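## Task

Pull the spring-loaded pin, raise the stand's post three holes higher (11.4 cm) and lock it again with the pin. The post must never fall while unpinned, and it must not be brought down quickly, even while a robot holds it. The wooden block must finish resting on the post's top plate. One or both robots may be used. At the end every robot must have let go and backed away, and none may be tipped over or leaning. Anything that stays in place only because a robot holds it does not count.

## Robot and tools

Robots: r1 and r2 are identical Hello Robot Stretch 3 units. Each has a two-wheel drive base (0.33 m long, 0.34 m wide, with a passive omni wheel at the back), a lift carriage on a vertical mast, and a telescoping arm that extends out of the robot's right side. The base cannot slide sideways, so you drive it to move the gripper forward or back. A spin in place pivots about the point between the drive wheels, 0.05 m behind the front edge. With the arm in and the wrist folded, it sweeps a 0.28 m radius. An unfolded, level wrist reaches past that radius.

Frames: the base frame has its origin on the floor between the drive wheels, with x forward, y left and z up. hand_pose is reported in this frame, at the point where the closed fingertips meet. With all wrist joints at zero, its x axis points up, its y axis points back along the arm toward the mast, and its z axis points to the robot's rear. The odometry frame is the base frame as it was when the scene started. base_odometry counts wheel rotation, so wheel slip shows up as travel. Heading is positive to the left and runs from -3.142 to 3.142. Each robot reports in its own frames. Only the images, lidar_m, wrist_depth_mm and head_depth_mm show where the two robots are relative to each other.

execute_actions: "actions" is a list holding one action or nothing; an empty list just reports state and images. The action is an object keyed by "r1" and/or "r2". Each robot entry can hold "base", "joints" and optionally "contact_limits". Everything in the action starts at the same moment, and no action runs longer than 15 s.
- base takes exactly one number. translate_m is a relative drive in metres from the base's last reported position, range -1 to 1, positive forward. rotate_rad is a relative spin in radians, range -3.2 to 3.2, positive counter-clockwise (left).
- joints are absolute targets, not offsets, given by name, each a single number:
  - lift_m: arm height on the mast, 0 to 1.1 m, tolerance ±0.004.
  - arm_m: extension, 0 to 0.52 m, ±0.004.
  - wrist_yaw_rad: -1.345 to 4.42, ±0.02. 0 is along the arm, positive swings toward the front, and 3.0 is folded over the base.
  - wrist_pitch_rad: -1.57 to 0.451, ±0.05. 0 is level and negative tips the fingers down.
  - wrist_roll_rad: -2.911 to 2.911, ±0.02. 0 means the fingers are side by side and level.
  - gripper_m: -0.089 to 0.179, ±0.004, larger is wider. The real fingertip gap is smaller than this value, by about 0.007 when nearly shut and 0.025 when fully open, and it is zero below 0.007.
  - head_pan_rad: -3.953 to 1.73, ±0.02. 0 faces forward, positive turns left, and -1.57 looks along the arm.
  - head_tilt_rad: -1.53 to 0.419, ±0.02. Negative looks down.
- contact_limits accepts only arm_m: a motor_effort percentage, 1 to 100, at which the arm halts with contact_stop (the negative value applies when retracting). Lower is gentler, but a value that is too low stops at once. The limit also caps the arm's holding force until the next action, and values above the maximum are clipped.
- cameras is a list of names: r1_head_camera, r1_nav_camera, r1_wrist_camera, the same three for r2, or "all". Leaving it out, null or "all" returns every camera; [] returns none.
An unknown key or name, or any out-of-range number, rejects the whole call and nothing moves. A joint, base or robot that you leave out may keep pushing toward its earlier target without the status showing it. If a result reports a stop, the later calls in that same reply are skipped. Between calls, the robots hold the last command.

wait: seconds, 0 to 10. Nothing new is commanded; it returns state and images.
zoom_image: camera plus region [x0, y0, x1, y1] in pixels, measured from the top-left corner, at most 504 by 504, on that camera's latest full image.
finished_scene: scene, an integer. It cannot be undone and reports success, so call it only when the result is stable and the robots are clear.

Results: base_status and joint_status give the outcome of each commanded motion.
- done: for the base, the wheels turned the full amount, even if they slipped.
- off_target: the motion stopped short and may still be pushing.
- contact_stop: the arm or lift hit something firmly. That joint goes limp until commanded again, and a limp lift can sag under load or keep pressing.
- time_out: the motion ran out of time.
- torque_fault: an overloaded wrist servo goes limp and ignores commands for 10 s.
After contact_stop, time_out or torque_fault, the old target is dropped.

on_its_own lists what this call did not command; "held at" is the target being held, not the actual position. A resting effort outside its normal range hints at pushing or carrying something. motor_effort is a percentage of maximum, positive toward higher joint values, with the peak in brackets; readings carry fixed bias and noise. Positive wheel effort drives forward. turned_by_wheels and turned_by_imu give turning since the last result. base_tilt is in degrees, with forward and right positive, and has a fixed offset of up to about 4.

lidar_m gives 12 ranges in 30-degree sectors, starting straight ahead and going counter-clockwise (4th left, 7th behind, 10th right). The scan plane is 0.17 m above the floor and covers 0.15 to 12 m; "-" means nothing seen. It sees table legs but not tops, sees the other robot, and misses glass. The mast, and a low lift, can block sectors 5, 6, 9 and 10.
wrist_depth_mm is a 7x7 grid of median depths from 45 to 1000 mm. head_depth_mm is the same for the sideways head image, 280 to 4000 mm. The head and nav cameras turn with the head joints; the wrist camera rides on the gripper.

Speed: the base moves at up to 0.30 m/s and 1.9 rad/s only when lift_m is under 0.30, arm_m is under 0.03 and wrist_yaw_rad is above 2.54. Otherwise it is capped at 0.10 m/s and 0.63 rad/s. Identical drive commands can differ by up to 2.5 cm per metre between the robots, which matters when both carry one load.

Cautions: support the post before pulling the knob, and move it down only slowly. To grip, command gripper_m below the object's width; to release, command at least 0.02 above the contact value. The reading does not prove a hold, and the stall guard can let heavy items slip. Fold or unfold the wrist only with lift_m between 0.32 and 0.95, pitch at -0.4 and roll near 0; once folded, the lift may go down to 0.25. With yaw below -0.4, keep pitch at -0.5 or lower. The base, wrist and head have no contact stop.

A robot can tip if:
- the arm presses on something rigid with the gripper higher than about 0.45 m;
- you push again after a contact_stop;
- it drives while holding or pushing on something fixed;
- it snags furniture, especially when reversing.
To recover, undo the last move in small steps, free the gripper, and lower the lift to about 0.2. No state line reports robot-to-robot contact: a firm press between robots ends the run, and once the bases touch, any further driving presses hard. Objects touching robots are fine. Loose items may occasionally be nudged by outside forces.

Each tool is called after "Emit:" as a command line: name --argument value for each argument, lists and objects as JSON in quotes; but a table of rows of numbers goes row by row, as --pt "numbers of a row", without its own name.

## Session

I'll start by looking at the current state.

Emit:
execute_actions --actions '[]'

Scene clock: 0.00 s.
r1.base_odometry: x=+0.000 y=+0.000 heading=+0.000 (m, m, rad; r1's odometry frame)
r1.turned_by_wheels: +0.000 (rad since the last result)
r1.turned_by_imu: +0.000 (rad since the last result)
r1.base_tilt: forward=+0.6 right=+0.3 (deg)
r1.lidar_m: 2.61 2.21 3.21 2.36 1.36 1.18 1.18 1.37 1.51 1.51 1.75 3.02
r1.head_depth_mm: 1844 2723 - - - 3872 2468 / 1841 2709 - - - 3931 2473 / 1842 2704 - - - 3922 2488 / 1841 2715 - - - 3948 2482 / 1837 2700 - - - 3640 2491 / 1839 2700 - - - 3947 2486 / 1829 2674 - - - 3941 2504
r1.base_status: not commanded
r1.joint_positions: lift_m=+0.319 arm_m=+0.002 wrist_yaw_rad=+2.962 wrist_pitch_rad=-0.414 wrist_roll_rad=-0.006 gripper_m=+0.037 head_pan_rad=-0.008 head_tilt_rad=-0.010
r1.joint_status: not commanded
r1.motor_effort: left_wheel=+0 right_wheel=+0 lift_m=+21 arm_m=+0 wrist_yaw_rad=+1 wrist_pitch_rad=+6 wrist_roll_rad=+0 gripper_m=+0 head_pan_rad=+0 head_tilt_rad=+1 (%)
r1.hand_pose: x=+0.0189 y=+0.0747 z=+0.3327 quat_wxyz=(+0.207, +0.700, +0.084, +0.679) (m; r1's base frame)
r1.wrist_depth_mm: - - - - - - - / - - - - - - - / - - - - 971 933 916 / 800 - 768 762 774 729 708 / 645 634 665 628 622 605 602 / 546 544 - 529 525 518 504 / 466 491 - - 452 443 440
r2.base_odometry: x=+0.000 y=+0.000 heading=+0.000 (m, m, rad; r2's odometry frame)
r2.turned_by_wheels: +0.000 (rad since the last result)
r2.turned_by_imu: +0.000 (rad since the last result)
r2.base_tilt: forward=+0.0 right=+0.7 (deg)
r2.lidar_m: 1.55 2.16 2.76 2.36 2.34 3.24 1.18 1.18 5.14 2.02 1.51 1.47
r2.head_depth_mm: 1439 1439 1433 1419 1406 1409 1400 / 1531 1535 1533 1523 1521 1504 1495 / 1641 1639 1621 1628 1618 1621 1598 / 1739 1771 1759 1740 1742 1722 1739 / 1810 1909 1918 1876 1895 1879 1869 / 1827 2087 2087 2070 2058 2042 2012 / 1790 2321 2284 2285 2262 2250 2181
r2.base_status: not commanded
r2.joint_positions: lift_m=+0.444 arm_m=+0.003 wrist_yaw_rad=+2.997 wrist_pitch_rad=-0.580 wrist_roll_rad=-0.019 gripper_m=+0.037 head_pan_rad=+0.011 head_tilt_rad=-0.012
r2.joint_status: not commanded
r2.motor_effort: left_wheel=+0 right_wheel=+0 lift_m=+21 arm_m=+0 wrist_yaw_rad=+0 wrist_pitch_rad=+4 wrist_roll_rad=+0 gripper_m=+0 head_pan_rad=-1 head_tilt_rad=+2 (%)
r2.hand_pose: x=+0.0078 y=+0.0511 z=+0.4222 quat_wxyz=(+0.250, +0.684, +0.155, +0.668) (m; r2's base frame)
r2.wrist_depth_mm: - - - - - - - / - - - - - - - / - - - - - - - / 844 852 859 845 849 863 873 / 722 720 734 724 710 730 727 / 622 613 610 625 637 636 636 / 538 555 - - 535 548 558
pictures: r1_head_camera (sideways: a quarter turn clockwise sets it upright), r1_nav_camera (sideways: a quarter turn counterclockwise sets it upright), r1_wrist_camera, r2_head_camera (sideways: a quarter turn clockwise sets it upright), r2_nav_camera (sideways: a quarter turn counterclockwise sets it upright), r2_wrist_camera
Images, in order (width x height): r1_head_camera 896x504, r1_nav_camera 672x504, r1_wrist_camera 644x364, r2_head_camera 896x504, r2_nav_camera 672x504, r2_wrist_camera 644x364.

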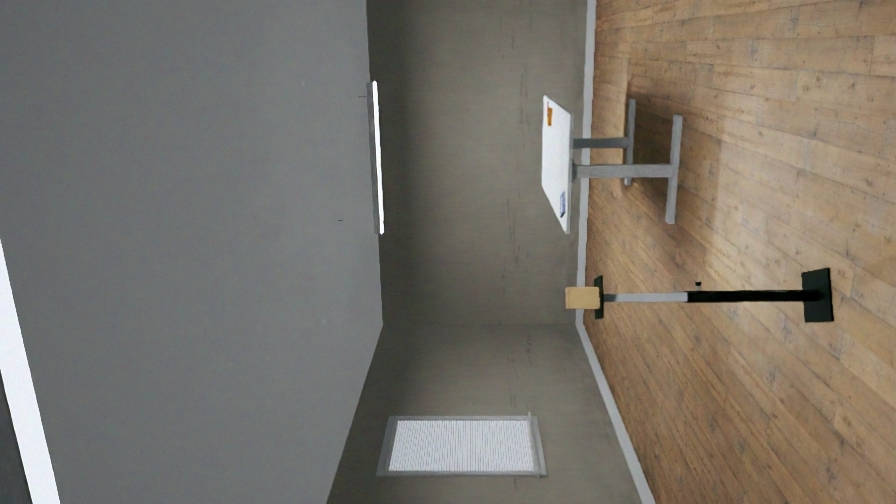

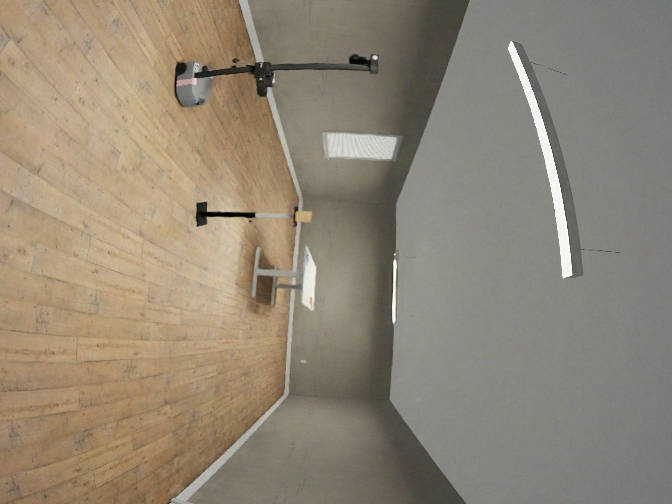

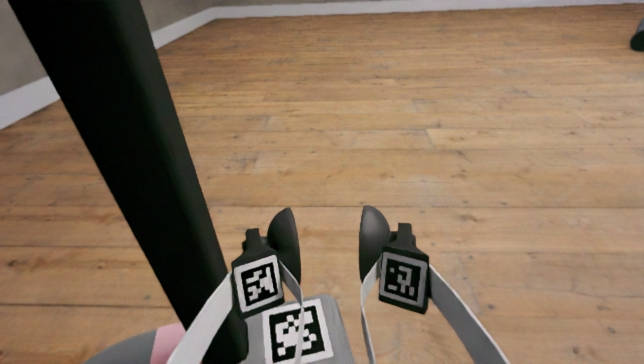

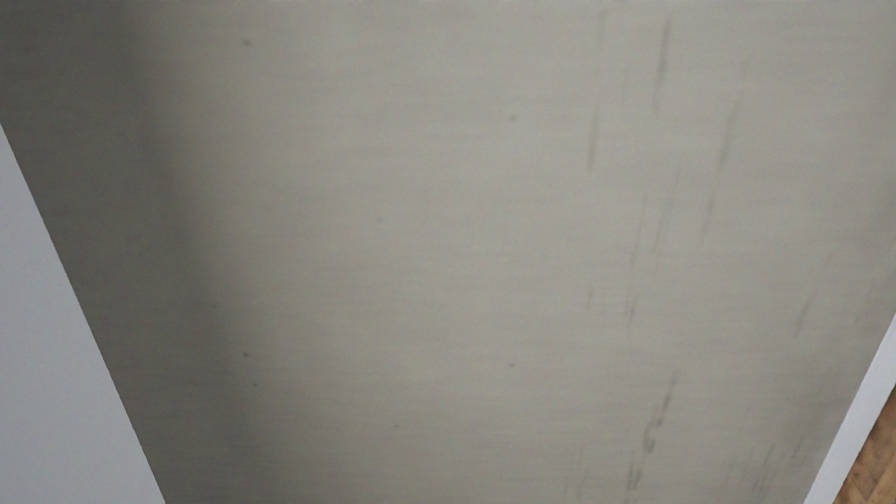

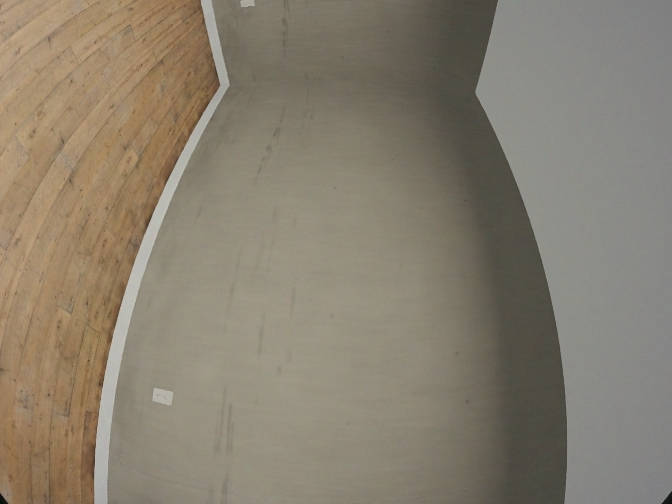

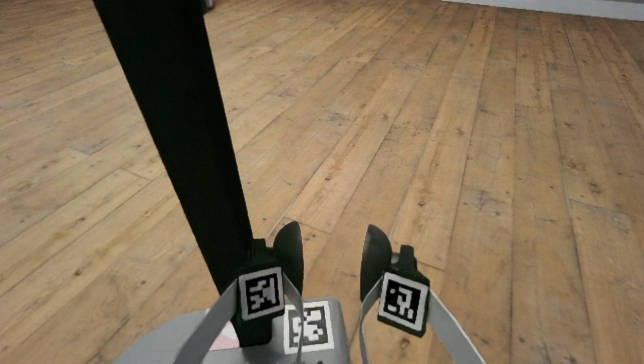

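Emit:
zoom_image --camera "r1_head_camera" --region '[540, 200, 860, 380]'

Region (540, 200, 860, 380) of r1_head_camera's 896x504 image, scaled by 1.575, with more detail than that image has; it fills the top 284 rows of this view, and the rest is white.

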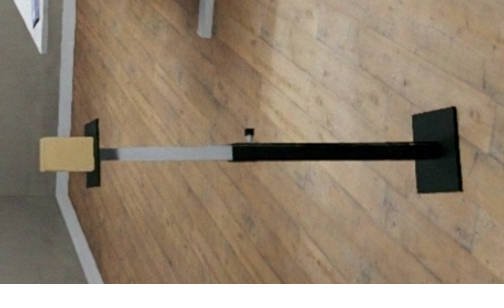

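Emit:
execute_actions --actions '[{"r1": {"base": {"rotate_rad": -0.178}, "joints": {"lift_m": 0.28, "wrist_pitch_rad": -0.4, "wrist_yaw_rad": 3.0}}, "r2": {"base": {"rotate_rad": -0.6}, "joints": {"lift_m": 0.55, "wrist_pitch_rad": -0.4}}}]' --cameras '[]'

Emit:
execute_actions --actions '[{"r1": {"base": {"translate_m": 1.0}}, "r2": {"base": {"rotate_rad": -1.77}, "joints": {"lift_m": 0.75, "wrist_yaw_rad": 0.0, "head_pan_rad": -0.5, "head_tilt_rad": -0.5}}}]' --cameras '["r2_head_camera", "r1_head_camera"]'

Scene clock: 107.27 s.
r1.base_odometry: x=+0.000 y=+0.000 heading=-0.178 (m, m, rad; r1's odometry frame)
r1.turned_by_wheels: -0.178 (rad since the last result)
r1.turned_by_imu: -0.178 (rad since the last result)
r1.base_tilt: forward=+0.6 right=+0.3 (deg)
r1.lidar_m: 5.60 2.22 2.24 3.22 1.55 1.20 1.18 1.25 1.54 1.51 1.61 2.32
r1.head_depth_mm: 1843 2736 - - - 3906 2482 / 1842 2724 - - - 3883 2482 / 1831 2729 - - - 3921 2470 / 1838 2713 - - - 3888 2480 / 1840 2674 - - - 3960 2470 / 1831 2684 - - - 3660 2477 / 1823 2649 - - - 3965 2499
r1.base_status: done
r1.joint_positions: lift_m=+0.280 arm_m=+0.002 wrist_yaw_rad=+2.997 wrist_pitch_rad=-0.417 wrist_roll_rad=-0.006 gripper_m=+0.037 head_pan_rad=-0.008 head_tilt_rad=-0.010
r1.joint_status: all done
r1.motor_effort: left_wheel=+2(7) right_wheel=-2(6) lift_m=+18(22) arm_m=+0(0) wrist_yaw_rad=+3(3) wrist_pitch_rad=+7(7) wrist_roll_rad=+0(0) gripper_m=+0(0) head_pan_rad=+0(0) head_tilt_rad=+1(2) (%)
r1.hand_pose: x=+0.0110 y=+0.0755 z=+0.2931 quat_wxyz=(+0.196, +0.698, +0.097, +0.682) (m; r1's base frame)
r1.wrist_depth_mm: - - - - - - - / - - - - - - - / 944 - 912 918 877 837 840 / 747 707 706 704 702 677 656 / 569 574 587 570 577 556 547 / 498 497 - - 476 467 462 / 450 - - - 412 408 407
r2.base_odometry: x=+0.000 y=+0.000 heading=-0.600 (m, m, rad; r2's odometry frame)
r2.turned_by_wheels: -0.600 (rad since the last result)
r2.turned_by_imu: -0.608 (rad since the last result)
r2.base_tilt: forward=+0.1 right=+0.8 (deg)
r2.lidar_m: 1.47 1.51 2.00 2.77 2.85 2.32 3.24 3.36 1.17 4.07 2.19 1.55
r2.head_depth_mm: 1471 1469 1441 1457 1444 1439 1427 / 1460 1452 1447 1456 1438 1435 1429 / 1474 1461 1470 1453 1440 1441 1421 / 1462 1463 1453 1446 1443 1433 1429 / 1467 1466 1453 1444 1433 1431 1420 / 1457 1451 1450 1438 1445 1421 1409 / 1461 1447 1453 1443 1430 1419 1413
r2.base_status: done
r2.joint_positions: lift_m=+0.550 arm_m=+0.003 wrist_yaw_rad=+2.997 wrist_pitch_rad=-0.421 wrist_roll_rad=-0.019 gripper_m=+0.037 head_pan_rad=+0.011 head_tilt_rad=-0.012
r2.joint_status: all done
r2.motor_effort: left_wheel=+3(6) right_wheel=-2(4) lift_m=+27(27) arm_m=+0(1) wrist_yaw_rad=-1(1) wrist_pitch_rad=+7(7) wrist_roll_rad=+0(0) gripper_m=+0(0) head_pan_rad=+0(0) head_tilt_rad=+2(2) (%)
r2.hand_pose: x=+0.0111 y=+0.0738 z=+0.5618 quat_wxyz=(+0.197, +0.694, +0.099, +0.686) (m; r2's base frame)
r2.wrist_depth_mm: - - - - - - - / - - - - - - - / - - - - - - - / - - - - - - - / - - - - - - - / 851 861 - 870 877 850 872 / 715 715 - 730 704 738 718
pictures: none
No camera images: the call's "cameras" was empty. Leave "cameras" out to get every camera's image.

Scene clock: 112.43 s.
r1.base_odometry: x=+0.984 y=-0.177 heading=-0.178 (m, m, rad; r1's odometry frame)
r1.turned_by_wheels: +0.000 (rad since the last result)
r1.turned_by_imu: +0.006 (rad since the last result)
r1.base_tilt: forward=+0.6 right=+0.3 (deg)
r1.lidar_m: 3.38 1.67 1.74 3.13 2.84 2.21 2.17 2.09 1.63 1.60 1.69 2.50
r1.head_depth_mm: 1846 2719 - - - 3913 2460 / 1854 2689 - - - 3901 2473 / 1834 2698 - - - 3927 2471 / 1840 2702 - - - 3905 2508 / 1836 2694 - - - 3683 2500 / 1831 2685 - - - 3944 2495 / 1828 2666 - - - 3982 2482
r1.base_status: done
r1.joint_positions: lift_m=+0.280 arm_m=+0.002 wrist_yaw_rad=+2.998 wrist_pitch_rad=-0.417 wrist_roll_rad=-0.006 gripper_m=+0.037 head_pan_rad=-0.008 head_tilt_rad=-0.010
r1.joint_status: not commanded
r1.motor_effort: left_wheel=+2(8) right_wheel=-2(4) lift_m=+18(18) arm_m=+0(0) wrist_yaw_rad=+2(3) wrist_pitch_rad=+7(7) wrist_roll_rad=+0(0) gripper_m=+0(0) head_pan_rad=+0(0) head_tilt_rad=+1(2) (%)
r1.hand_pose: x=+0.0109 y=+0.0755 z=+0.2930 quat_wxyz=(+0.196, +0.698, +0.097, +0.682) (m; r1's base frame)
r1.wrist_depth_mm: - - - - - - - / - - - - - - - / 957 - 918 908 871 845 821 / 727 702 711 713 682 672 661 / 595 572 591 574 578 551 536 / 497 496 - - 478 468 465 / 447 - - - 411 411 402
r2.base_odometry: x=+0.000 y=+0.000 heading=-2.370 (m, m, rad; r2's odometry frame)
r2.turned_by_wheels: -1.770 (rad since the last result)
r2.turned_by_imu: -1.793 (rad since the last result)
r2.base_tilt: forward=+0.0 right=+0.7 (deg)
r2.lidar_m: 2.89 2.86 1.68 1.47 1.47 1.72 2.77 2.77 3.23 1.68 3.23 1.18
r2.head_depth_mm: 3257 3496 3819 3006 2109 1629 1325 / 3583 3800 - 2999 2090 1627 1323 / 3968 - - 2841 2137 1633 1340 / - - - 2718 2037 1588 1339 / - - - 3034 2128 1636 1342 / - - - 3074 2141 1634 1342 / - - - 2941 2148 1660 1341
r2.base_status: done
r2.joint_positions: lift_m=+0.750 arm_m=+0.003 wrist_yaw_rad=+0.001 wrist_pitch_rad=-0.420 wrist_roll_rad=-0.019 gripper_m=+0.037 head_pan_rad=-0.493 head_tilt_rad=-0.494
r2.joint_status: all done
r2.motor_effort: left_wheel=+2(6) right_wheel=-2(4) lift_m=+26(29) arm_m=-1(0) wrist_yaw_rad=-1(2) wrist_pitch_rad=+7(8) wrist_roll_rad=+0(0) gripper_m=+0(0) head_pan_rad=-3(24) head_tilt_rad=-5(36) (%)
r2.hand_pose: x=-0.0213 y=-0.3721 z=+0.7619 quat_wxyz=(+0.698, +0.149, -0.685, -0.146) (m; r2's base frame)
r2.wrist_depth_mm: - - - - - - - / - - - - - - - / - - - - - - - / - - - - - - - / - - - - - - - / - - - - - - - / 939 950 917 926 904 970 956
pictures: r1_head_camera (sideways: a quarter turn clockwise sets it upright), r2_head_camera (sideways: a quarter turn clockwise sets it upright)
Images, in order (width x height): r1_head_camera 896x504, r2_head_camera 896x504.

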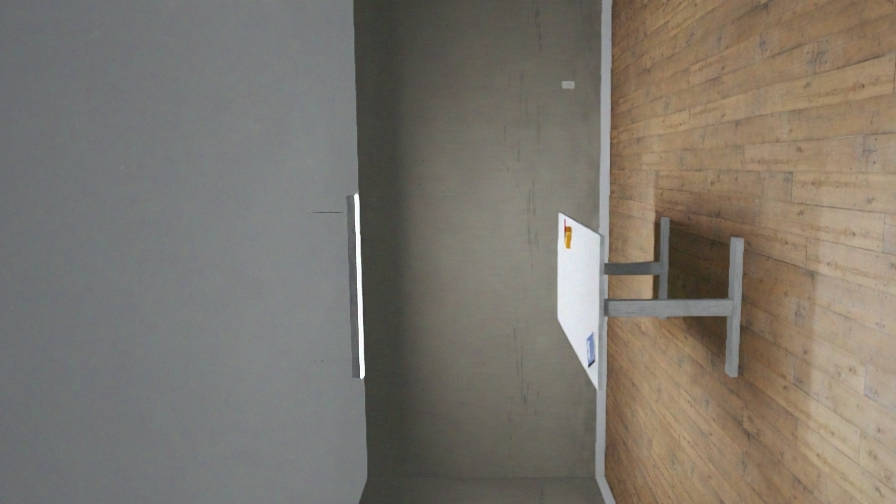

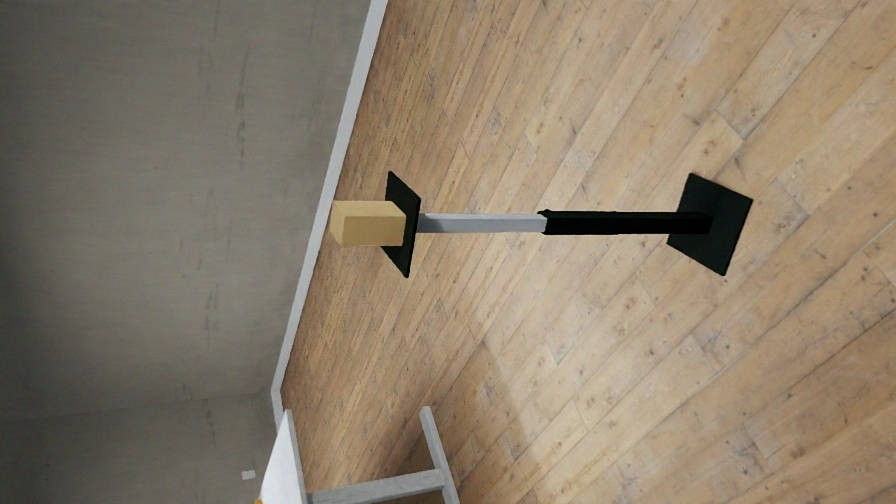

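Emit:
execute_actions --actions '[{"r1": {"base": {"translate_m": 1.0}}, "r2": {"base": {"translate_m": 0.4}, "joints": {"wrist_pitch_rad": 0.0, "gripper_m": 0.12, "wrist_roll_rad": 0.0}}}]' --cameras '[]'

Emit:
execute_actions --actions '[{"r1": {"base": {"translate_m": 0.487}}, "r2": {"base": {"translate_m": 0.25}}}]' --cameras '[]'

Emit:
execute_actions --actions '[{"r1": {"base": {"rotate_rad": 3.05}, "joints": {"head_pan_rad": -1.57, "head_tilt_rad": -0.8}}, "r2": {"base": {"translate_m": 0.25}, "joints": {"head_pan_rad": -1.4, "head_tilt_rad": -0.7}}}]' --cameras '["r1_head_camera", "r2_head_camera"]'

Scene clock: 149.20 s.
r1.base_odometry: x=+1.969 y=-0.354 heading=-0.178 (m, m, rad; r1's odometry frame)
r1.turned_by_wheels: +0.000 (rad since the last result)
r1.turned_by_imu: +0.006 (rad since the last result)
r1.base_tilt: forward=+0.7 right=+0.2 (deg)
r1.lidar_m: 2.41 3.94 0.87 1.45 3.25 3.23 3.16 2.20 1.70 1.67 1.81 2.67
r1.head_depth_mm: 1845 2727 - - - 3935 2465 / 1850 2700 - - - 3937 2475 / 1837 2715 - - - 3928 2485 / 1837 2696 - - - 3640 2478 / 1834 2689 - - - 3149 2350 / 1824 2665 - - - 3639 2425 / 1824 2670 - - - 3888 2497
r1.base_status: done
r1.joint_positions: lift_m=+0.280 arm_m=+0.002 wrist_yaw_rad=+2.998 wrist_pitch_rad=-0.417 wrist_roll_rad=-0.006 gripper_m=+0.037 head_pan_rad=-0.008 head_tilt_rad=-0.010
r1.joint_status: not commanded
r1.motor_effort: left_wheel=+1(9) right_wheel=-1(3) lift_m=+18(18) arm_m=+0(0) wrist_yaw_rad=+2(2) wrist_pitch_rad=+7(7) wrist_roll_rad=+0(0) gripper_m=+0(0) head_pan_rad=+0(0) head_tilt_rad=+1(1) (%)
r1.hand_pose: x=+0.0109 y=+0.0755 z=+0.2930 quat_wxyz=(+0.196, +0.698, +0.097, +0.682) (m; r1's base frame)
r1.wrist_depth_mm: - - - - - - - / - - - - - - - / 958 - 905 896 857 824 820 / 739 715 707 679 679 666 646 / 590 577 591 569 576 546 542 / 498 492 - - 476 463 466 / 437 - - - 415 404 404
r2.base_odometry: x=-0.287 y=-0.279 heading=-2.370 (m, m, rad; r2's odometry frame)
r2.turned_by_wheels: +0.000 (rad since the last result)
r2.turned_by_imu: -0.001 (rad since the last result)
r2.base_tilt: forward=+0.0 right=+0.7 (deg)
r2.lidar_m: 2.49 3.02 1.79 1.57 1.57 1.84 3.15 3.15 3.64 1.34 1.46 0.86
r2.head_depth_mm: 3137 3385 3656 2795 1999 1620 1332 / 3519 3727 3970 888 2009 1524 1266 / 3769 - - 2995 2103 1634 1326 / - - - 2995 2116 1644 1331 / - - - 3054 2149 1644 1350 / - - - 3045 2124 1655 1325 / - - 2919 2675 2167 1650 1342
r2.base_status: done
r2.joint_positions: lift_m=+0.750 arm_m=+0.003 wrist_yaw_rad=+0.001 wrist_pitch_rad=-0.024 wrist_roll_rad=-0.007 gripper_m=+0.120 head_pan_rad=-0.493 head_tilt_rad=-0.494
r2.joint_status: all done
r2.motor_effort: left_wheel=+2(7) right_wheel=-2(3) lift_m=+27(27) arm_m=+0(1) wrist_yaw_rad=-1(2) wrist_pitch_rad=+9(9) wrist_roll_rad=+4(3) gripper_m=+0(89) head_pan_rad=-3(2) head_tilt_rad=-4(4) (%)
r2.hand_pose: x=-0.0212 y=-0.4036 z=+0.8581 quat_wxyz=(+0.710, +0.009, -0.704, -0.008) (m; r2's base frame)
r2.wrist_depth_mm: - - - - - - - / - - - - - - - / - - - - - - - / - - - - - - - / - - - - - - - / - - - - - - - / - - - - - - -
pictures: none
No camera images: the call's "cameras" was empty. Leave "cameras" out to get every camera's image.

Scene clock: 153.27 s.
r1.base_odometry: x=+2.448 y=-0.440 heading=-0.178 (m, m, rad; r1's odometry frame)
r1.turned_by_wheels: +0.000 (rad since the last result)
r1.turned_by_imu: +0.003 (rad since the last result)
r1.base_tilt: forward=+0.6 right=+0.2 (deg)
r1.lidar_m: 1.92 3.87 3.02 0.69 3.22 3.71 3.64 2.25 1.74 1.74 1.86 2.75
r1.head_depth_mm: 1842 2737 - - - 3905 2482 / 1837 2718 - - - 3899 2463 / 1839 2699 - - - 3917 2486 / 1850 2691 - - - 2319 2483 / 1840 2683 - - - 2116 2359 / 1826 2680 - - - 2116 2359 / 1828 2688 - - - 3411 2506
r1.base_status: done
r1.joint_positions: lift_m=+0.280 arm_m=+0.002 wrist_yaw_rad=+2.998 wrist_pitch_rad=-0.417 wrist_roll_rad=-0.006 gripper_m=+0.037 head_pan_rad=-0.008 head_tilt_rad=-0.010
r1.joint_status: not commanded
r1.motor_effort: left_wheel=+1(8) right_wheel=-1(5) lift_m=+18(18) arm_m=+0(0) wrist_yaw_rad=+2(2) wrist_pitch_rad=+7(8) wrist_roll_rad=+0(0) gripper_m=+0(0) head_pan_rad=+0(0) head_tilt_rad=+2(1) (%)
r1.hand_pose: x=+0.0109 y=+0.0755 z=+0.2930 quat_wxyz=(+0.196, +0.698, +0.097, +0.682) (m; r1's base frame)
r1.wrist_depth_mm: - - - - - - - / - - - - - - - / 953 - 907 862 879 870 825 / 738 706 700 695 680 670 655 / 593 573 602 566 572 546 538 / 485 488 - - 469 466 471 / 438 - - - 414 409 400
r2.base_odometry: x=-0.466 y=-0.453 heading=-2.369 (m, m, rad; r2's odometry frame)
r2.turned_by_wheels: +0.000 (rad since the last result)
r2.turned_by_imu: +0.000 (rad since the last result)
r2.base_tilt: forward=+0.1 right=+0.7 (deg)
r2.lidar_m: 2.25 3.12 1.86 1.62 1.63 1.91 3.38 3.39 3.57 3.09 0.69 3.67
r2.head_depth_mm: 3144 3323 3508 2976 2089 1624 1327 / 3433 3700 3891 2983 2108 1616 1329 / 3633 - - 2986 2112 1636 1329 / - - - 3009 2139 1630 1341 / - - - 3028 2133 1644 1338 / - - - 3037 2129 1642 1347 / - - 2596 2738 2160 1658 1348
r2.base_status: done
r2.joint_positions: lift_m=+0.750 arm_m=+0.003 wrist_yaw_rad=+0.001 wrist_pitch_rad=-0.024 wrist_roll_rad=-0.007 gripper_m=+0.120 head_pan_rad=-0.493 head_tilt_rad=-0.494
r2.joint_status: not commanded
r2.motor_effort: left_wheel=+2(8) right_wheel=-2(1) lift_m=+26(27) arm_m=+0(0) wrist_yaw_rad=-2(2) wrist_pitch_rad=+9(9) wrist_roll_rad=+4(4) gripper_m=+1(1) head_pan_rad=-3(2) head_tilt_rad=-4(4) (%)
r2.hand_pose: x=-0.0212 y=-0.4036 z=+0.8581 quat_wxyz=(+0.710, +0.009, -0.704, -0.008) (m; r2's base frame)
r2.wrist_depth_mm: - - - - - - - / - - - - - - - / - - - - - - - / - - - - - - - / - - - - - - - / - - - - - - - / - - - - - - -
pictures: none
No camera images: the call's "cameras" was empty. Leave "cameras" out to get every camera's image.

Scene clock: 157.33 s.
r1.base_odometry: x=+2.448 y=-0.440 heading=+2.872 (m, m, rad; r1's odometry frame)
r1.turned_by_wheels: +3.050 (rad since the last result)
r1.turned_by_imu: +3.049 (rad since the last result)
r1.base_tilt: forward=+0.6 right=+0.2 (deg)
r1.lidar_m: 3.65 2.40 1.77 1.74 1.81 2.54 1.92 1.93 3.07 0.69 3.13 3.76
r1.head_depth_mm: 2656 2953 2386 1892 1565 1336 1160 / 2669 2947 2414 1913 1573 1345 1166 / 2680 2981 767 1806 1541 1334 1167 / 1240 1094 773 1682 1559 1330 1174 / 2605 2984 2449 1882 1595 1353 1178 / 2725 3035 2484 1949 1601 1361 1180 / 2743 3079 2505 1952 1610 1365 1183
r1.base_status: done
r1.joint_positions: lift_m=+0.280 arm_m=+0.002 wrist_yaw_rad=+2.998 wrist_pitch_rad=-0.417 wrist_roll_rad=-0.006 gripper_m=+0.037 head_pan_rad=-1.563 head_tilt_rad=-0.791
r1.joint_status: all done
r1.motor_effort: left_wheel=-2(7) right_wheel=+2(8) lift_m=+18(18) arm_m=+0(0) wrist_yaw_rad=+2(3) wrist_pitch_rad=+8(7) wrist_roll_rad=+0(0) gripper_m=+0(0) head_pan_rad=-3(39) head_tilt_rad=-5(44) (%)
r1.hand_pose: x=+0.0109 y=+0.0755 z=+0.2930 quat_wxyz=(+0.196, +0.698, +0.097, +0.682) (m; r1's base frame)
r1.wrist_depth_mm: - - - - - - - / - - - - - - - / 933 - 891 896 885 863 823 / 726 721 700 688 696 661 652 / 584 578 600 560 576 544 545 / 496 495 - - 475 461 467 / 433 - - - 406 407 401
r2.base_odometry: x=-0.645 y=-0.628 heading=-2.369 (m, m, rad; r2's odometry frame)
r2.turned_by_wheels: +0.000 (rad since the last result)
r2.turned_by_imu: +0.000 (rad since the last result)
r2.base_tilt: forward=+0.0 right=+0.8 (deg)
r2.lidar_m: 2.01 3.25 1.92 1.69 1.68 1.98 3.52 3.63 3.48 0.59 0.59 3.58
r2.head_depth_mm: 2738 3000 2910 2145 1684 1394 1208 / 2651 3017 2880 2138 1675 1434 - / 2675 2998 2889 2159 1747 1431 1185 / 2680 3013 2930 672 1555 1323 1194 / 2588 2956 1579 740 1617 1416 1199 / 2634 2956 2972 2167 1719 1418 1200 / 2657 2956 2999 2199 1723 1415 1202
r2.base_status: done
r2.joint_positions: lift_m=+0.750 arm_m=+0.003 wrist_yaw_rad=+0.001 wrist_pitch_rad=-0.024 wrist_roll_rad=-0.007 gripper_m=+0.120 head_pan_rad=-1.393 head_tilt_rad=-0.691
r2.joint_status: all done
r2.motor_effort: left_wheel=+2(7) right_wheel=-2(1) lift_m=+26(26) arm_m=+0(0) wrist_yaw_rad=-2(2) wrist_pitch_rad=+8(9) wrist_roll_rad=+4(4) gripper_m=+0(0) head_pan_rad=-3(30) head_tilt_rad=-5(24) (%)
r2.hand_pose: x=-0.0212 y=-0.4036 z=+0.8581 quat_wxyz=(+0.710, +0.009, -0.704, -0.008) (m; r2's base frame)
r2.wrist_depth_mm: - - - - - - - / - - - - - - - / - - - - - - - / - 337 342 - - - - / - - - - - - - / - - - - - - - / - - - - - - -
pictures: r1_head_camera (sideways: a quarter turn clockwise sets it upright), r2_head_camera (sideways: a quarter turn clockwise sets it upright)
Images, in order (width x height): r1_head_camera 896x504, r2_head_camera 896x504.

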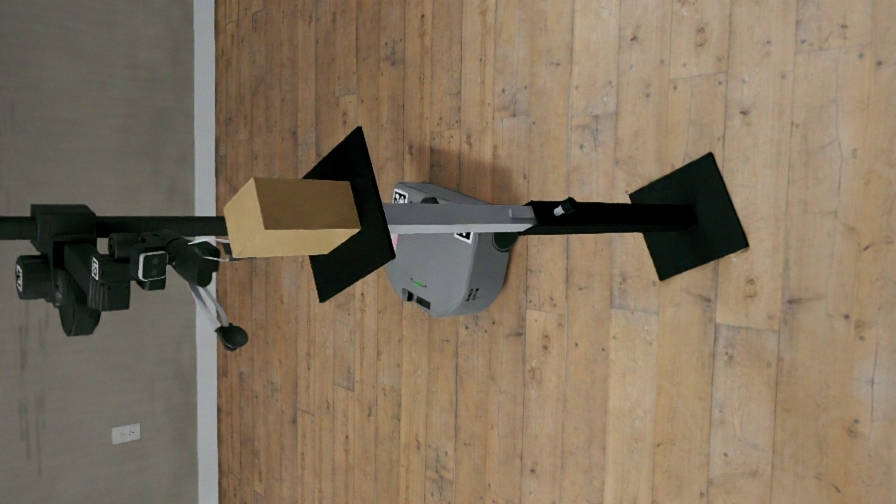

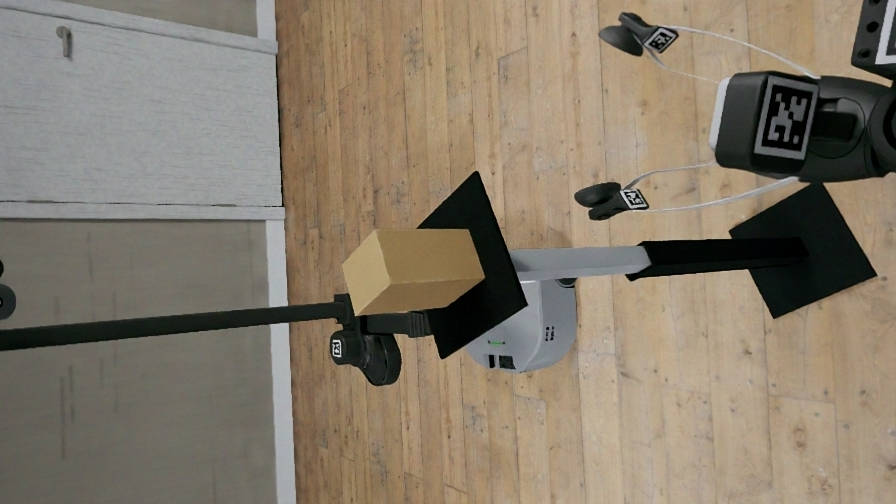

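Emit:
zoom_image --camera "r1_head_camera" --region '[440, 100, 780, 320]'

Region (440, 100, 780, 320) of r1_head_camera's 896x504 image, scaled by 1.482, with more detail than that image has; it fills the top 326 rows of this view, and the rest is white.

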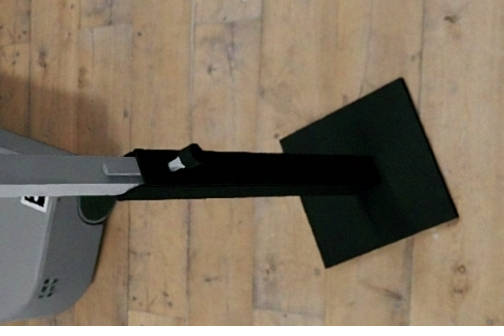

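Emit:
execute_actions --actions '[{"r1": {"base": {"rotate_rad": 0.37}}, "r2": {"base": {"rotate_rad": 0.585}, "joints": {"lift_m": 0.64}}}]' --cameras '[]'

Emit:
execute_actions --actions '[{"r1": {"base": {"translate_m": -0.3}}, "r2": {"base": {"translate_m": -0.2}, "joints": {"head_pan_rad": -1.57, "head_tilt_rad": -0.7}}}]' --cameras '["r1_head_camera", "r2_head_camera", "r2_wrist_camera"]'

Scene clock: 245.73 s.
r1.base_odometry: x=+2.448 y=-0.440 heading=-3.041 (m, m, rad; r1's odometry frame)
r1.turned_by_wheels: +0.370 (rad since the last result)
r1.turned_by_imu: +0.369 (rad since the last result)
r1.base_tilt: forward=+0.6 right=+0.3 (deg)
r1.lidar_m: 2.84 1.86 1.74 1.76 2.21 4.60 1.92 3.25 0.69 3.02 3.80 3.64
r1.head_depth_mm: 2567 1364 1428 1530 1453 1309 1162 / 2739 2981 2424 1722 1573 1301 1165 / 2851 3135 2434 1929 1589 1347 1171 / 2989 3219 2462 1922 1585 1349 1178 / 3114 3365 2464 1942 1604 1361 1178 / 3308 3436 2468 1946 1600 1365 1182 / 3468 3454 2498 1949 1614 1369 1190
r1.base_status: done
r1.joint_positions: lift_m=+0.280 arm_m=+0.002 wrist_yaw_rad=+2.998 wrist_pitch_rad=-0.417 wrist_roll_rad=-0.006 gripper_m=+0.037 head_pan_rad=-1.563 head_tilt_rad=-0.791
r1.joint_status: not commanded
r1.motor_effort: left_wheel=-3(7) right_wheel=+2(7) lift_m=+18(18) arm_m=+0(0) wrist_yaw_rad=+1(3) wrist_pitch_rad=+7(7) wrist_roll_rad=+0(0) gripper_m=+0(0) head_pan_rad=-3(3) head_tilt_rad=-5(5) (%)
r1.hand_pose: x=+0.0109 y=+0.0755 z=+0.2930 quat_wxyz=(+0.196, +0.698, +0.097, +0.682) (m; r1's base frame)
r1.wrist_depth_mm: - - - - - - - / - - - - - - - / 959 - 944 892 864 851 844 / 738 707 699 690 678 680 661 / 591 591 603 570 579 548 539 / 502 495 - - 480 469 465 / 442 - - - 408 408 400
r2.base_odometry: x=-0.645 y=-0.628 heading=-1.784 (m, m, rad; r2's odometry frame)
r2.turned_by_wheels: +0.585 (rad since the last result)
r2.turned_by_imu: +0.590 (rad since the last result)
r2.base_tilt: forward=+0.0 right=+0.7 (deg)
r2.lidar_m: 2.96 1.87 1.68 1.69 2.05 3.63 3.64 3.36 0.59 1.41 3.72 2.01
r2.head_depth_mm: 2661 2922 2903 1973 1534 939 1126 / 2785 3096 2983 2149 1644 1391 1224 / 2962 3302 2876 2165 1694 1377 1224 / 3119 3515 2986 2152 1691 1399 1202 / 3352 3751 2978 2157 1705 1405 1197 / 3561 - 3034 2148 1712 1412 1204 / 3850 - 3008 2192 1718 1416 1205
r2.base_status: done
r2.joint_positions: lift_m=+0.640 arm_m=+0.003 wrist_yaw_rad=+0.001 wrist_pitch_rad=-0.023 wrist_roll_rad=-0.007 gripper_m=+0.120 head_pan_rad=-1.393 head_tilt_rad=-0.691
r2.joint_status: all done
r2.motor_effort: left_wheel=-3(7) right_wheel=+2(5) lift_m=+17(24) arm_m=+0(0) wrist_yaw_rad=-2(1) wrist_pitch_rad=+9(8) wrist_roll_rad=+4(4) gripper_m=+0(0) head_pan_rad=-3(3) head_tilt_rad=-5(6) (%)
r2.hand_pose: x=-0.0212 y=-0.4036 z=+0.7490 quat_wxyz=(+0.710, +0.009, -0.704, -0.008) (m; r2's base frame)
r2.wrist_depth_mm: - - - - - 280 - / - - - - - 278 - / - - - - - 321 - / - - - - - 348 - / - - - - - - - / - - - - - - - / - - - - - 368 -
pictures: none
No camera images: the call's "cameras" was empty. Leave "cameras" out to get every camera's image.

Scene clock: 249.07 s.
r1.base_odometry: x=+2.746 y=-0.410 heading=-3.041 (m, m, rad; r1's odometry frame)
r1.turned_by_wheels: +0.000 (rad since the last result)
r1.turned_by_imu: -0.002 (rad since the last result)
r1.base_tilt: forward=+0.6 right=+0.2 (deg)
r1.lidar_m: 3.04 1.98 1.86 1.88 2.36 4.76 1.62 3.13 2.89 0.64 3.66 3.92
r1.head_depth_mm: 2516 2817 2403 1883 1571 1333 1162 / 2625 2906 2422 1912 1576 1345 1170 / 2749 3019 2425 1858 1585 1347 1168 / 2701 1231 696 1587 1511 1310 1175 / 2944 2922 2451 1747 1602 1361 1183 / 3154 3396 2477 1952 1605 1365 1185 / 3318 3425 2514 1953 1620 1360 1184
r1.base_status: done
r1.joint_positions: lift_m=+0.280 arm_m=+0.002 wrist_yaw_rad=+2.998 wrist_pitch_rad=-0.417 wrist_roll_rad=-0.006 gripper_m=+0.037 head_pan_rad=-1.563 head_tilt_rad=-0.791
r1.joint_status: not commanded
r1.motor_effort: left_wheel=-1(9) right_wheel=+2(3) lift_m=+18(18) arm_m=+0(0) wrist_yaw_rad=+3(2) wrist_pitch_rad=+7(7) wrist_roll_rad=+0(0) gripper_m=+0(0) head_pan_rad=-3(3) head_tilt_rad=-6(5) (%)
r1.hand_pose: x=+0.0109 y=+0.0755 z=+0.2930 quat_wxyz=(+0.196, +0.698, +0.097, +0.682) (m; r1's base frame)
r1.wrist_depth_mm: - - - - - - - / - - - - - - - / 966 - 914 890 878 839 841 / 731 719 710 687 673 669 664 / 594 585 596 569 572 550 532 / 500 501 - - 475 476 459 / 439 - - - 412 407 403
r2.base_odometry: x=-0.602 y=-0.432 heading=-1.785 (m, m, rad; r2's odometry frame)
r2.turned_by_wheels: +0.000 (rad since the last result)
r2.turned_by_imu: -0.002 (rad since the last result)
r2.base_tilt: forward=+0.0 right=+0.7 (deg)
r2.lidar_m: 3.07 1.94 1.75 1.76 2.14 3.44 3.45 3.31 2.97 0.55 3.64 2.16
r2.head_depth_mm: 2536 2799 2909 2120 1682 1387 1190 / 2631 2924 2885 2127 1685 1401 1198 / 2666 3021 2889 683 1630 1406 1244 / 2787 3170 2904 662 1571 1301 1198 / 2843 3188 2846 1599 1585 1410 1203 / 3036 3491 2945 2189 1722 1413 1206 / 3208 3598 2986 2198 1718 1412 1203
r2.base_status: done
r2.joint_positions: lift_m=+0.640 arm_m=+0.003 wrist_yaw_rad=+0.001 wrist_pitch_rad=-0.023 wrist_roll_rad=-0.007 gripper_m=+0.120 head_pan_rad=-1.563 head_tilt_rad=-0.691
r2.joint_status: all done
r2.motor_effort: left_wheel=-3(8) right_wheel=+2(2) lift_m=+17(16) arm_m=+0(0) wrist_yaw_rad=-2(1) wrist_pitch_rad=+8(9) wrist_roll_rad=+4(4) gripper_m=+0(0) head_pan_rad=-3(16) head_tilt_rad=-6(5) (%)
r2.hand_pose: x=-0.0212 y=-0.4036 z=+0.7490 quat_wxyz=(+0.710, +0.009, -0.704, -0.008) (m; r2's base frame)
r2.wrist_depth_mm: - - - 272 - - - / - - - 280 - - - / - - - - - - - / - - - - - - - / - - - - - - - / - - - - - - - / - - - - - - -
pictures: r1_head_camera (sideways: a quarter turn clockwise sets it upright), r2_head_camera (sideways: a quarter turn clockwise sets it upright), r2_wrist_camera
Images, in order (width x height): r1_head_camera 896x504, r2_head_camera 896x504, r2_wrist_camera 644x364.

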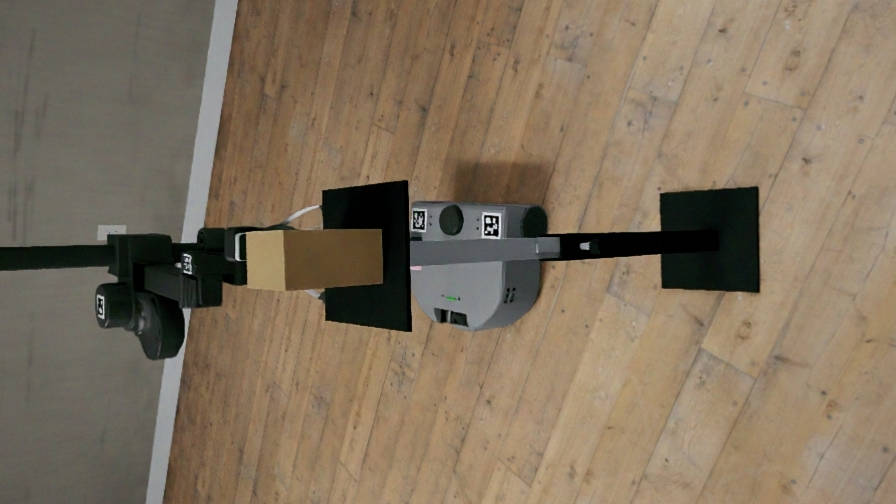

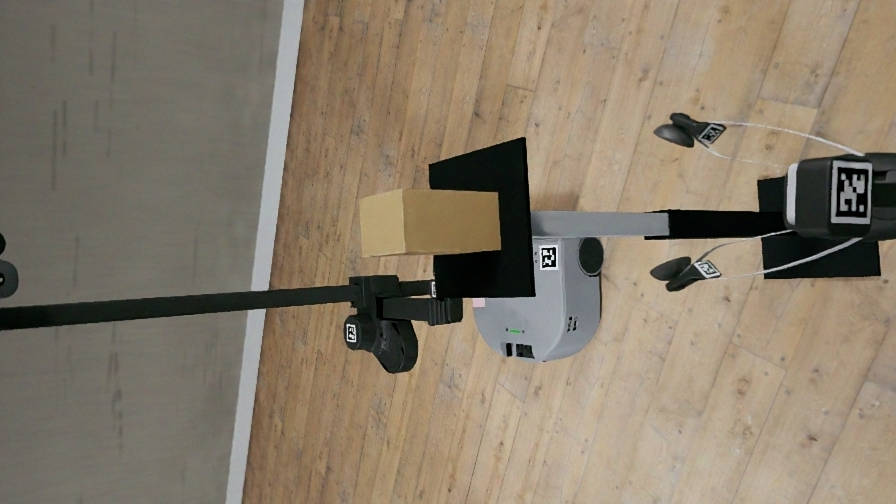

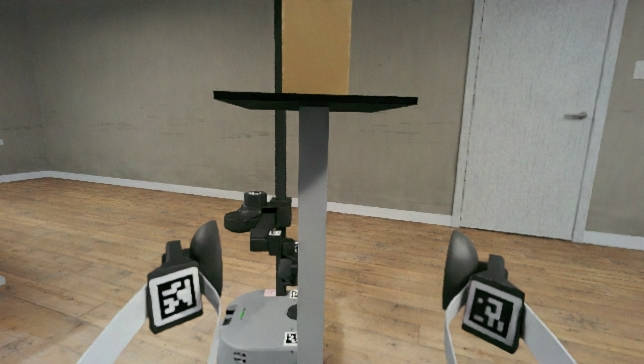

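Emit:
execute_actions --actions '[{"r1": {"base": {"translate_m": 0.04}, "joints": {"lift_m": 0.37}}, "r2": {"base": {"translate_m": 0.015}, "joints": {"arm_m": 0.08}}}]' --cameras '[]'

Emit:
execute_actions --actions '[{"r1": {"joints": {"wrist_yaw_rad": 0.0, "gripper_m": 0.08}}, "r2": {"joints": {"arm_m": 0.12, "lift_m": 0.68}}}]' --cameras '["r2_wrist_camera"]'

Emit:
execute_actions --actions '[{"r1": {"joints": {"wrist_pitch_rad": 0.0}}}]' --cameras '["r1_wrist_camera", "r1_head_camera"]'

Scene clock: 281.57 s.
r1.base_odometry: x=+2.706 y=-0.414 heading=-3.041 (m, m, rad; r1's odometry frame)
r1.turned_by_wheels: +0.000 (rad since the last result)
r1.turned_by_imu: +0.000 (rad since the last result)
r1.base_tilt: forward=+0.7 right=+0.3 (deg)
r1.lidar_m: 3.00 1.97 1.84 1.86 2.33 4.79 1.66 3.13 2.91 0.64 3.65 3.86
r1.head_depth_mm: 2535 2811 2390 1897 1565 1337 1164 / 2637 2915 2428 1913 1571 1335 1166 / 2755 2989 768 1758 1544 1313 1166 / 2794 1203 773 1583 1558 1318 1177 / 3002 3180 2473 1941 1590 1360 1182 / 3166 3437 2467 1946 1606 1367 1184 / 3319 3418 2499 1955 1613 1371 1188
r1.base_status: done
r1.joint_positions: lift_m=+0.370 arm_m=+0.002 wrist_yaw_rad=+2.998 wrist_pitch_rad=-0.418 wrist_roll_rad=-0.006 gripper_m=+0.037 head_pan_rad=-1.563 head_tilt_rad=-0.791
r1.joint_status: all done
r1.motor_effort: left_wheel=-1(7) right_wheel=+2(6) lift_m=+24(26) arm_m=+0(0) wrist_yaw_rad=+2(2) wrist_pitch_rad=+8(8) wrist_roll_rad=+0(0) gripper_m=+0(0) head_pan_rad=-3(3) head_tilt_rad=-5(4) (%)
r1.hand_pose: x=+0.0108 y=+0.0755 z=+0.3826 quat_wxyz=(+0.196, +0.698, +0.097, +0.682) (m; r1's base frame)
r1.wrist_depth_mm: - - - - - - - / - - - - - - - / - - - - - - - / 872 846 853 835 831 819 794 / 729 706 745 682 688 689 659 / 603 595 - 579 575 567 561 / 518 514 - 521 492 485 491
r2.base_odometry: x=-0.606 y=-0.447 heading=-1.785 (m, m, rad; r2's odometry frame)
r2.turned_by_wheels: +0.000 (rad since the last result)
r2.turned_by_imu: -0.001 (rad since the last result)
r2.base_tilt: forward=+0.0 right=+0.8 (deg)
r2.lidar_m: 3.04 1.93 1.75 1.75 2.13 3.45 3.48 3.31 2.98 0.55 3.67 2.14
r2.head_depth_mm: 2541 2801 2907 2115 1666 1395 1223 / 2616 2883 2909 2152 1678 1398 - / 2710 3023 2903 654 1603 1437 - / 2784 3071 2659 686 1559 1401 1186 / 2956 3290 2841 2156 1621 1407 1207 / 3010 3460 2955 2173 1708 1406 1197 / 3157 3625 2982 2185 1715 1408 1209
r2.base_status: done
r2.joint_positions: lift_m=+0.640 arm_m=+0.080 wrist_yaw_rad=+0.001 wrist_pitch_rad=-0.023 wrist_roll_rad=-0.007 gripper_m=+0.120 head_pan_rad=-1.563 head_tilt_rad=-0.691
r2.joint_status: all done
r2.motor_effort: left_wheel=-3(4) right_wheel=+2(5) lift_m=+16(16) arm_m=+3(3) wrist_yaw_rad=-1(2) wrist_pitch_rad=+8(8) wrist_roll_rad=+4(4) gripper_m=+0(1) head_pan_rad=-2(3) head_tilt_rad=-6(6) (%)
r2.hand_pose: x=-0.0212 y=-0.4802 z=+0.7490 quat_wxyz=(+0.710, +0.009, -0.704, -0.008) (m; r2's base frame)
r2.wrist_depth_mm: - - - 200 - - - / - - - 204 - - - / - - - 254 - - - / - - - - - - - / - - - 798 - - - / - - - - - - - / - - - 984 - - -
pictures: none
No camera images: the call's "cameras" was empty. Leave "cameras" out to get every camera's image.

Scene clock: 284.07 s.
r1.base_odometry: x=+2.706 y=-0.414 heading=-3.041 (m, m, rad; r1's odometry frame)
r1.turned_by_wheels: +0.000 (rad since the last result)
r1.turned_by_imu: +0.000 (rad since the last result)
r1.base_tilt: forward=+0.6 right=+0.3 (deg)
r1.lidar_m: 3.00 1.98 1.83 1.86 2.33 4.80 1.66 3.14 2.91 0.64 3.67 3.89
r1.head_depth_mm: 2522 2821 2382 1902 1572 1336 1162 / 2632 2928 2407 1910 1569 1346 1171 / 2739 3008 765 1747 1549 1316 1173 / 1221 1034 771 1589 1563 1315 1179 / 2952 3218 2458 1936 1600 1358 1175 / 3177 3400 2491 1939 1600 1371 1185 / 3327 3446 2494 1964 1614 1369 1184
r1.base_status: not commanded
r1.joint_positions: lift_m=+0.370 arm_m=+0.002 wrist_yaw_rad=+0.003 wrist_pitch_rad=-0.418 wrist_roll_rad=-0.006 gripper_m=+0.080 head_pan_rad=-1.563 head_tilt_rad=-0.791
r1.joint_status: all done
r1.motor_effort: left_wheel=-2(2) right_wheel=+1(2) lift_m=+25(25) arm_m=+0(0) wrist_yaw_rad=-4(5) wrist_pitch_rad=+7(7) wrist_roll_rad=+0(0) gripper_m=+0(80) head_pan_rad=-3(3) head_tilt_rad=-5(5) (%)
r1.hand_pose: x=-0.0208 y=-0.3711 z=+0.3826 quat_wxyz=(+0.694, +0.148, -0.689, -0.145) (m; r1's base frame)
r1.wrist_depth_mm: - - - - - - - / - - - 946 - - - / - - - 871 - - - / 880 896 864 808 826 813 781 / 712 707 702 653 690 668 657 / 602 602 - 562 566 577 554 / 530 515 503 502 502 497 486
r2.base_odometry: x=-0.606 y=-0.447 heading=-1.785 (m, m, rad; r2's odometry frame)
r2.turned_by_wheels: +0.000 (rad since the last result)
r2.turned_by_imu: -0.001 (rad since the last result)
r2.base_tilt: forward=+0.0 right=+0.7 (deg)
r2.lidar_m: 3.06 1.94 1.75 1.75 2.13 3.43 3.48 3.33 2.97 0.55 3.64 2.15
r2.head_depth_mm: 2517 2767 2928 2115 1667 1416 - / 2629 2890 2930 2137 1623 1471 - / 2701 3043 2880 653 1595 - 1138 / 2784 3065 2614 685 1564 1388 1179 / 2925 3370 2815 2181 1607 1412 1206 / 3068 3473 2986 2175 1715 1416 1204 / 3188 3626 2962 2195 1713 1418 1204
r2.base_status: not commanded
r2.joint_positions: lift_m=+0.680 arm_m=+0.120 wrist_yaw_rad=+0.001 wrist_pitch_rad=-0.023 wrist_roll_rad=-0.007 gripper_m=+0.120 head_pan_rad=-1.563 head_tilt_rad=-0.691
r2.joint_status: all done
r2.motor_effort: left_wheel=-3(3) right_wheel=+2(2) lift_m=+26(27) arm_m=+3(6) wrist_yaw_rad=-2(2) wrist_pitch_rad=+8(9) wrist_roll_rad=+4(4) gripper_m=+0(0) head_pan_rad=-3(2) head_tilt_rad=-6(6) (%)
r2.hand_pose: x=-0.0212 y=-0.5202 z=+0.7885 quat_wxyz=(+0.710, +0.009, -0.704, -0.008) (m; r2's base frame)
r2.wrist_depth_mm: - - - 162 - - - / - - - 167 - - - / - - - 172 - - - / - - - 204 - - - / - - - 212 - - - / - - - 724 - - - / - - - 712 - - -
pictures: r2_wrist_camera
Images, in order (width x height): r2_wrist_camera 644x364.

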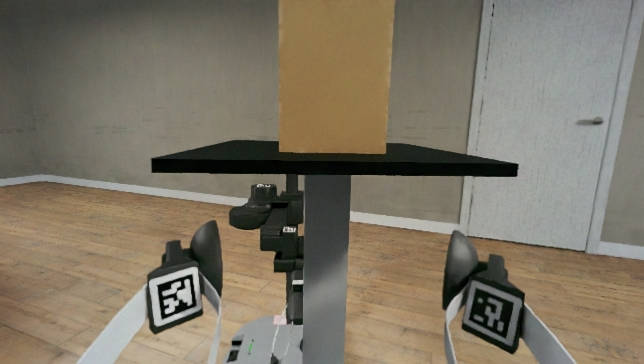

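Scene clock: 285.13 s.
r1.base_odometry: x=+2.706 y=-0.414 heading=-3.041 (m, m, rad; r1's odometry frame)
r1.turned_by_wheels: +0.000 (rad since the last result)
r1.turned_by_imu: +0.000 (rad since the last result)
r1.base_tilt: forward=+0.6 right=+0.3 (deg)
r1.lidar_m: 3.01 1.98 1.84 1.86 2.34 4.80 1.66 3.15 2.91 0.64 3.67 3.87
r1.head_depth_mm: 2534 2798 2382 1894 1567 1337 1164 / 2644 2914 2426 1904 1572 1342 1169 / 2717 2975 766 1757 1544 1336 1192 / 1222 1034 773 1583 1550 1323 1178 / 2968 3201 2451 1937 1592 1359 1181 / 3156 3400 2461 1955 1604 1366 1178 / 3299 3447 2495 1948 1616 1371 1186
r1.base_status: not commanded
r1.joint_positions: lift_m=+0.370 arm_m=+0.002 wrist_yaw_rad=+0.003 wrist_pitch_rad=-0.025 wrist_roll_rad=-0.006 gripper_m=+0.080 head_pan_rad=-1.563 head_tilt_rad=-0.791
r1.joint_status: all done
r1.motor_effort: left_wheel=-2(2) right_wheel=+2(2) lift_m=+24(24) arm_m=+0(0) wrist_yaw_rad=-5(4) wrist_pitch_rad=+11(11) wrist_roll_rad=+0(0) gripper_m=+0(0) head_pan_rad=-3(3) head_tilt_rad=-5(5) (%)
r1.hand_pose: x=-0.0207 y=-0.4022 z=+0.4780 quat_wxyz=(+0.710, +0.010, -0.705, -0.008) (m; r1's base frame)
r1.wrist_depth_mm: - - - - - - - / - - - - - - - / - - - - - - - / - - - - - - - / - - - 974 - - - / - - - 891 932 - 917 / 806 811 768 719 749 750 725
r2.base_odometry: x=-0.606 y=-0.447 heading=-1.785 (m, m, rad; r2's odometry frame)
r2.turned_by_wheels: +0.000 (rad since the last result)
r2.turned_by_imu: +0.000 (rad since the last result)
r2.base_tilt: forward=+0.1 right=+0.8 (deg)
r2.lidar_m: 3.08 1.94 1.75 1.76 2.13 3.44 3.48 3.31 2.98 0.55 3.66 2.15
r2.head_depth_mm: 2525 2797 2897 2118 1696 1428 - / 2612 2900 2900 2137 1633 1467 - / 2721 3062 2909 656 1595 - 1141 / 2773 3066 2665 686 1549 1388 1189 / 2950 3261 2790 2162 1603 1408 1203 / 3043 3413 2981 2180 1700 1401 1207 / 3202 3599 2957 2171 1727 1416 1201
r2.base_status: not commanded
r2.joint_positions: lift_m=+0.680 arm_m=+0.120 wrist_yaw_rad=+0.001 wrist_pitch_rad=-0.023 wrist_roll_rad=-0.007 gripper_m=+0.120 head_pan_rad=-1.563 head_tilt_rad=-0.691
r2.joint_status: not commanded
r2.motor_effort: left_wheel=-4(3) right_wheel=+2(2) lift_m=+26(27) arm_m=+2(2) wrist_yaw_rad=-1(1) wrist_pitch_rad=+8(8) wrist_roll_rad=+4(4) gripper_m=+0(0) head_pan_rad=-3(3) head_tilt_rad=-6(6) (%)
r2.hand_pose: x=-0.0212 y=-0.5202 z=+0.7885 quat_wxyz=(+0.710, +0.009, -0.704, -0.008) (m; r2's base frame)
r2.wrist_depth_mm: - - - 162 - - - / - - - 167 - - - / - - - 171 - - - / - - - 204 - - - / - - - 213 - - - / - - - 691 - - - / - - - - - - -
pictures: r1_head_camera (sideways: a quarter turn clockwise sets it upright), r1_wrist_camera
Images, in order (width x height): r1_head_camera 896x504, r1_wrist_camera 644x364.

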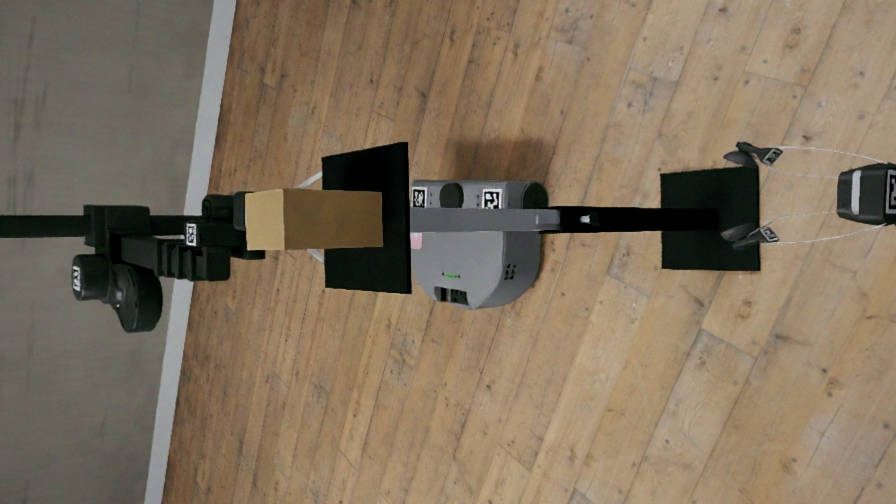

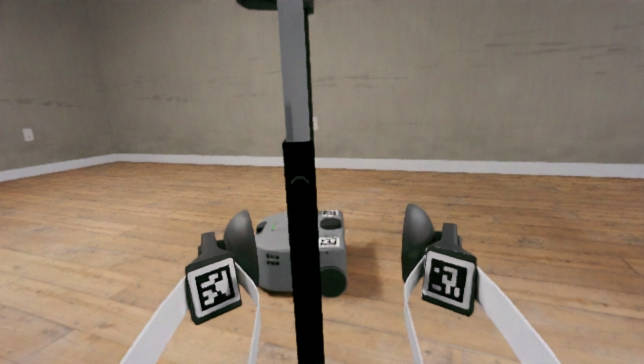

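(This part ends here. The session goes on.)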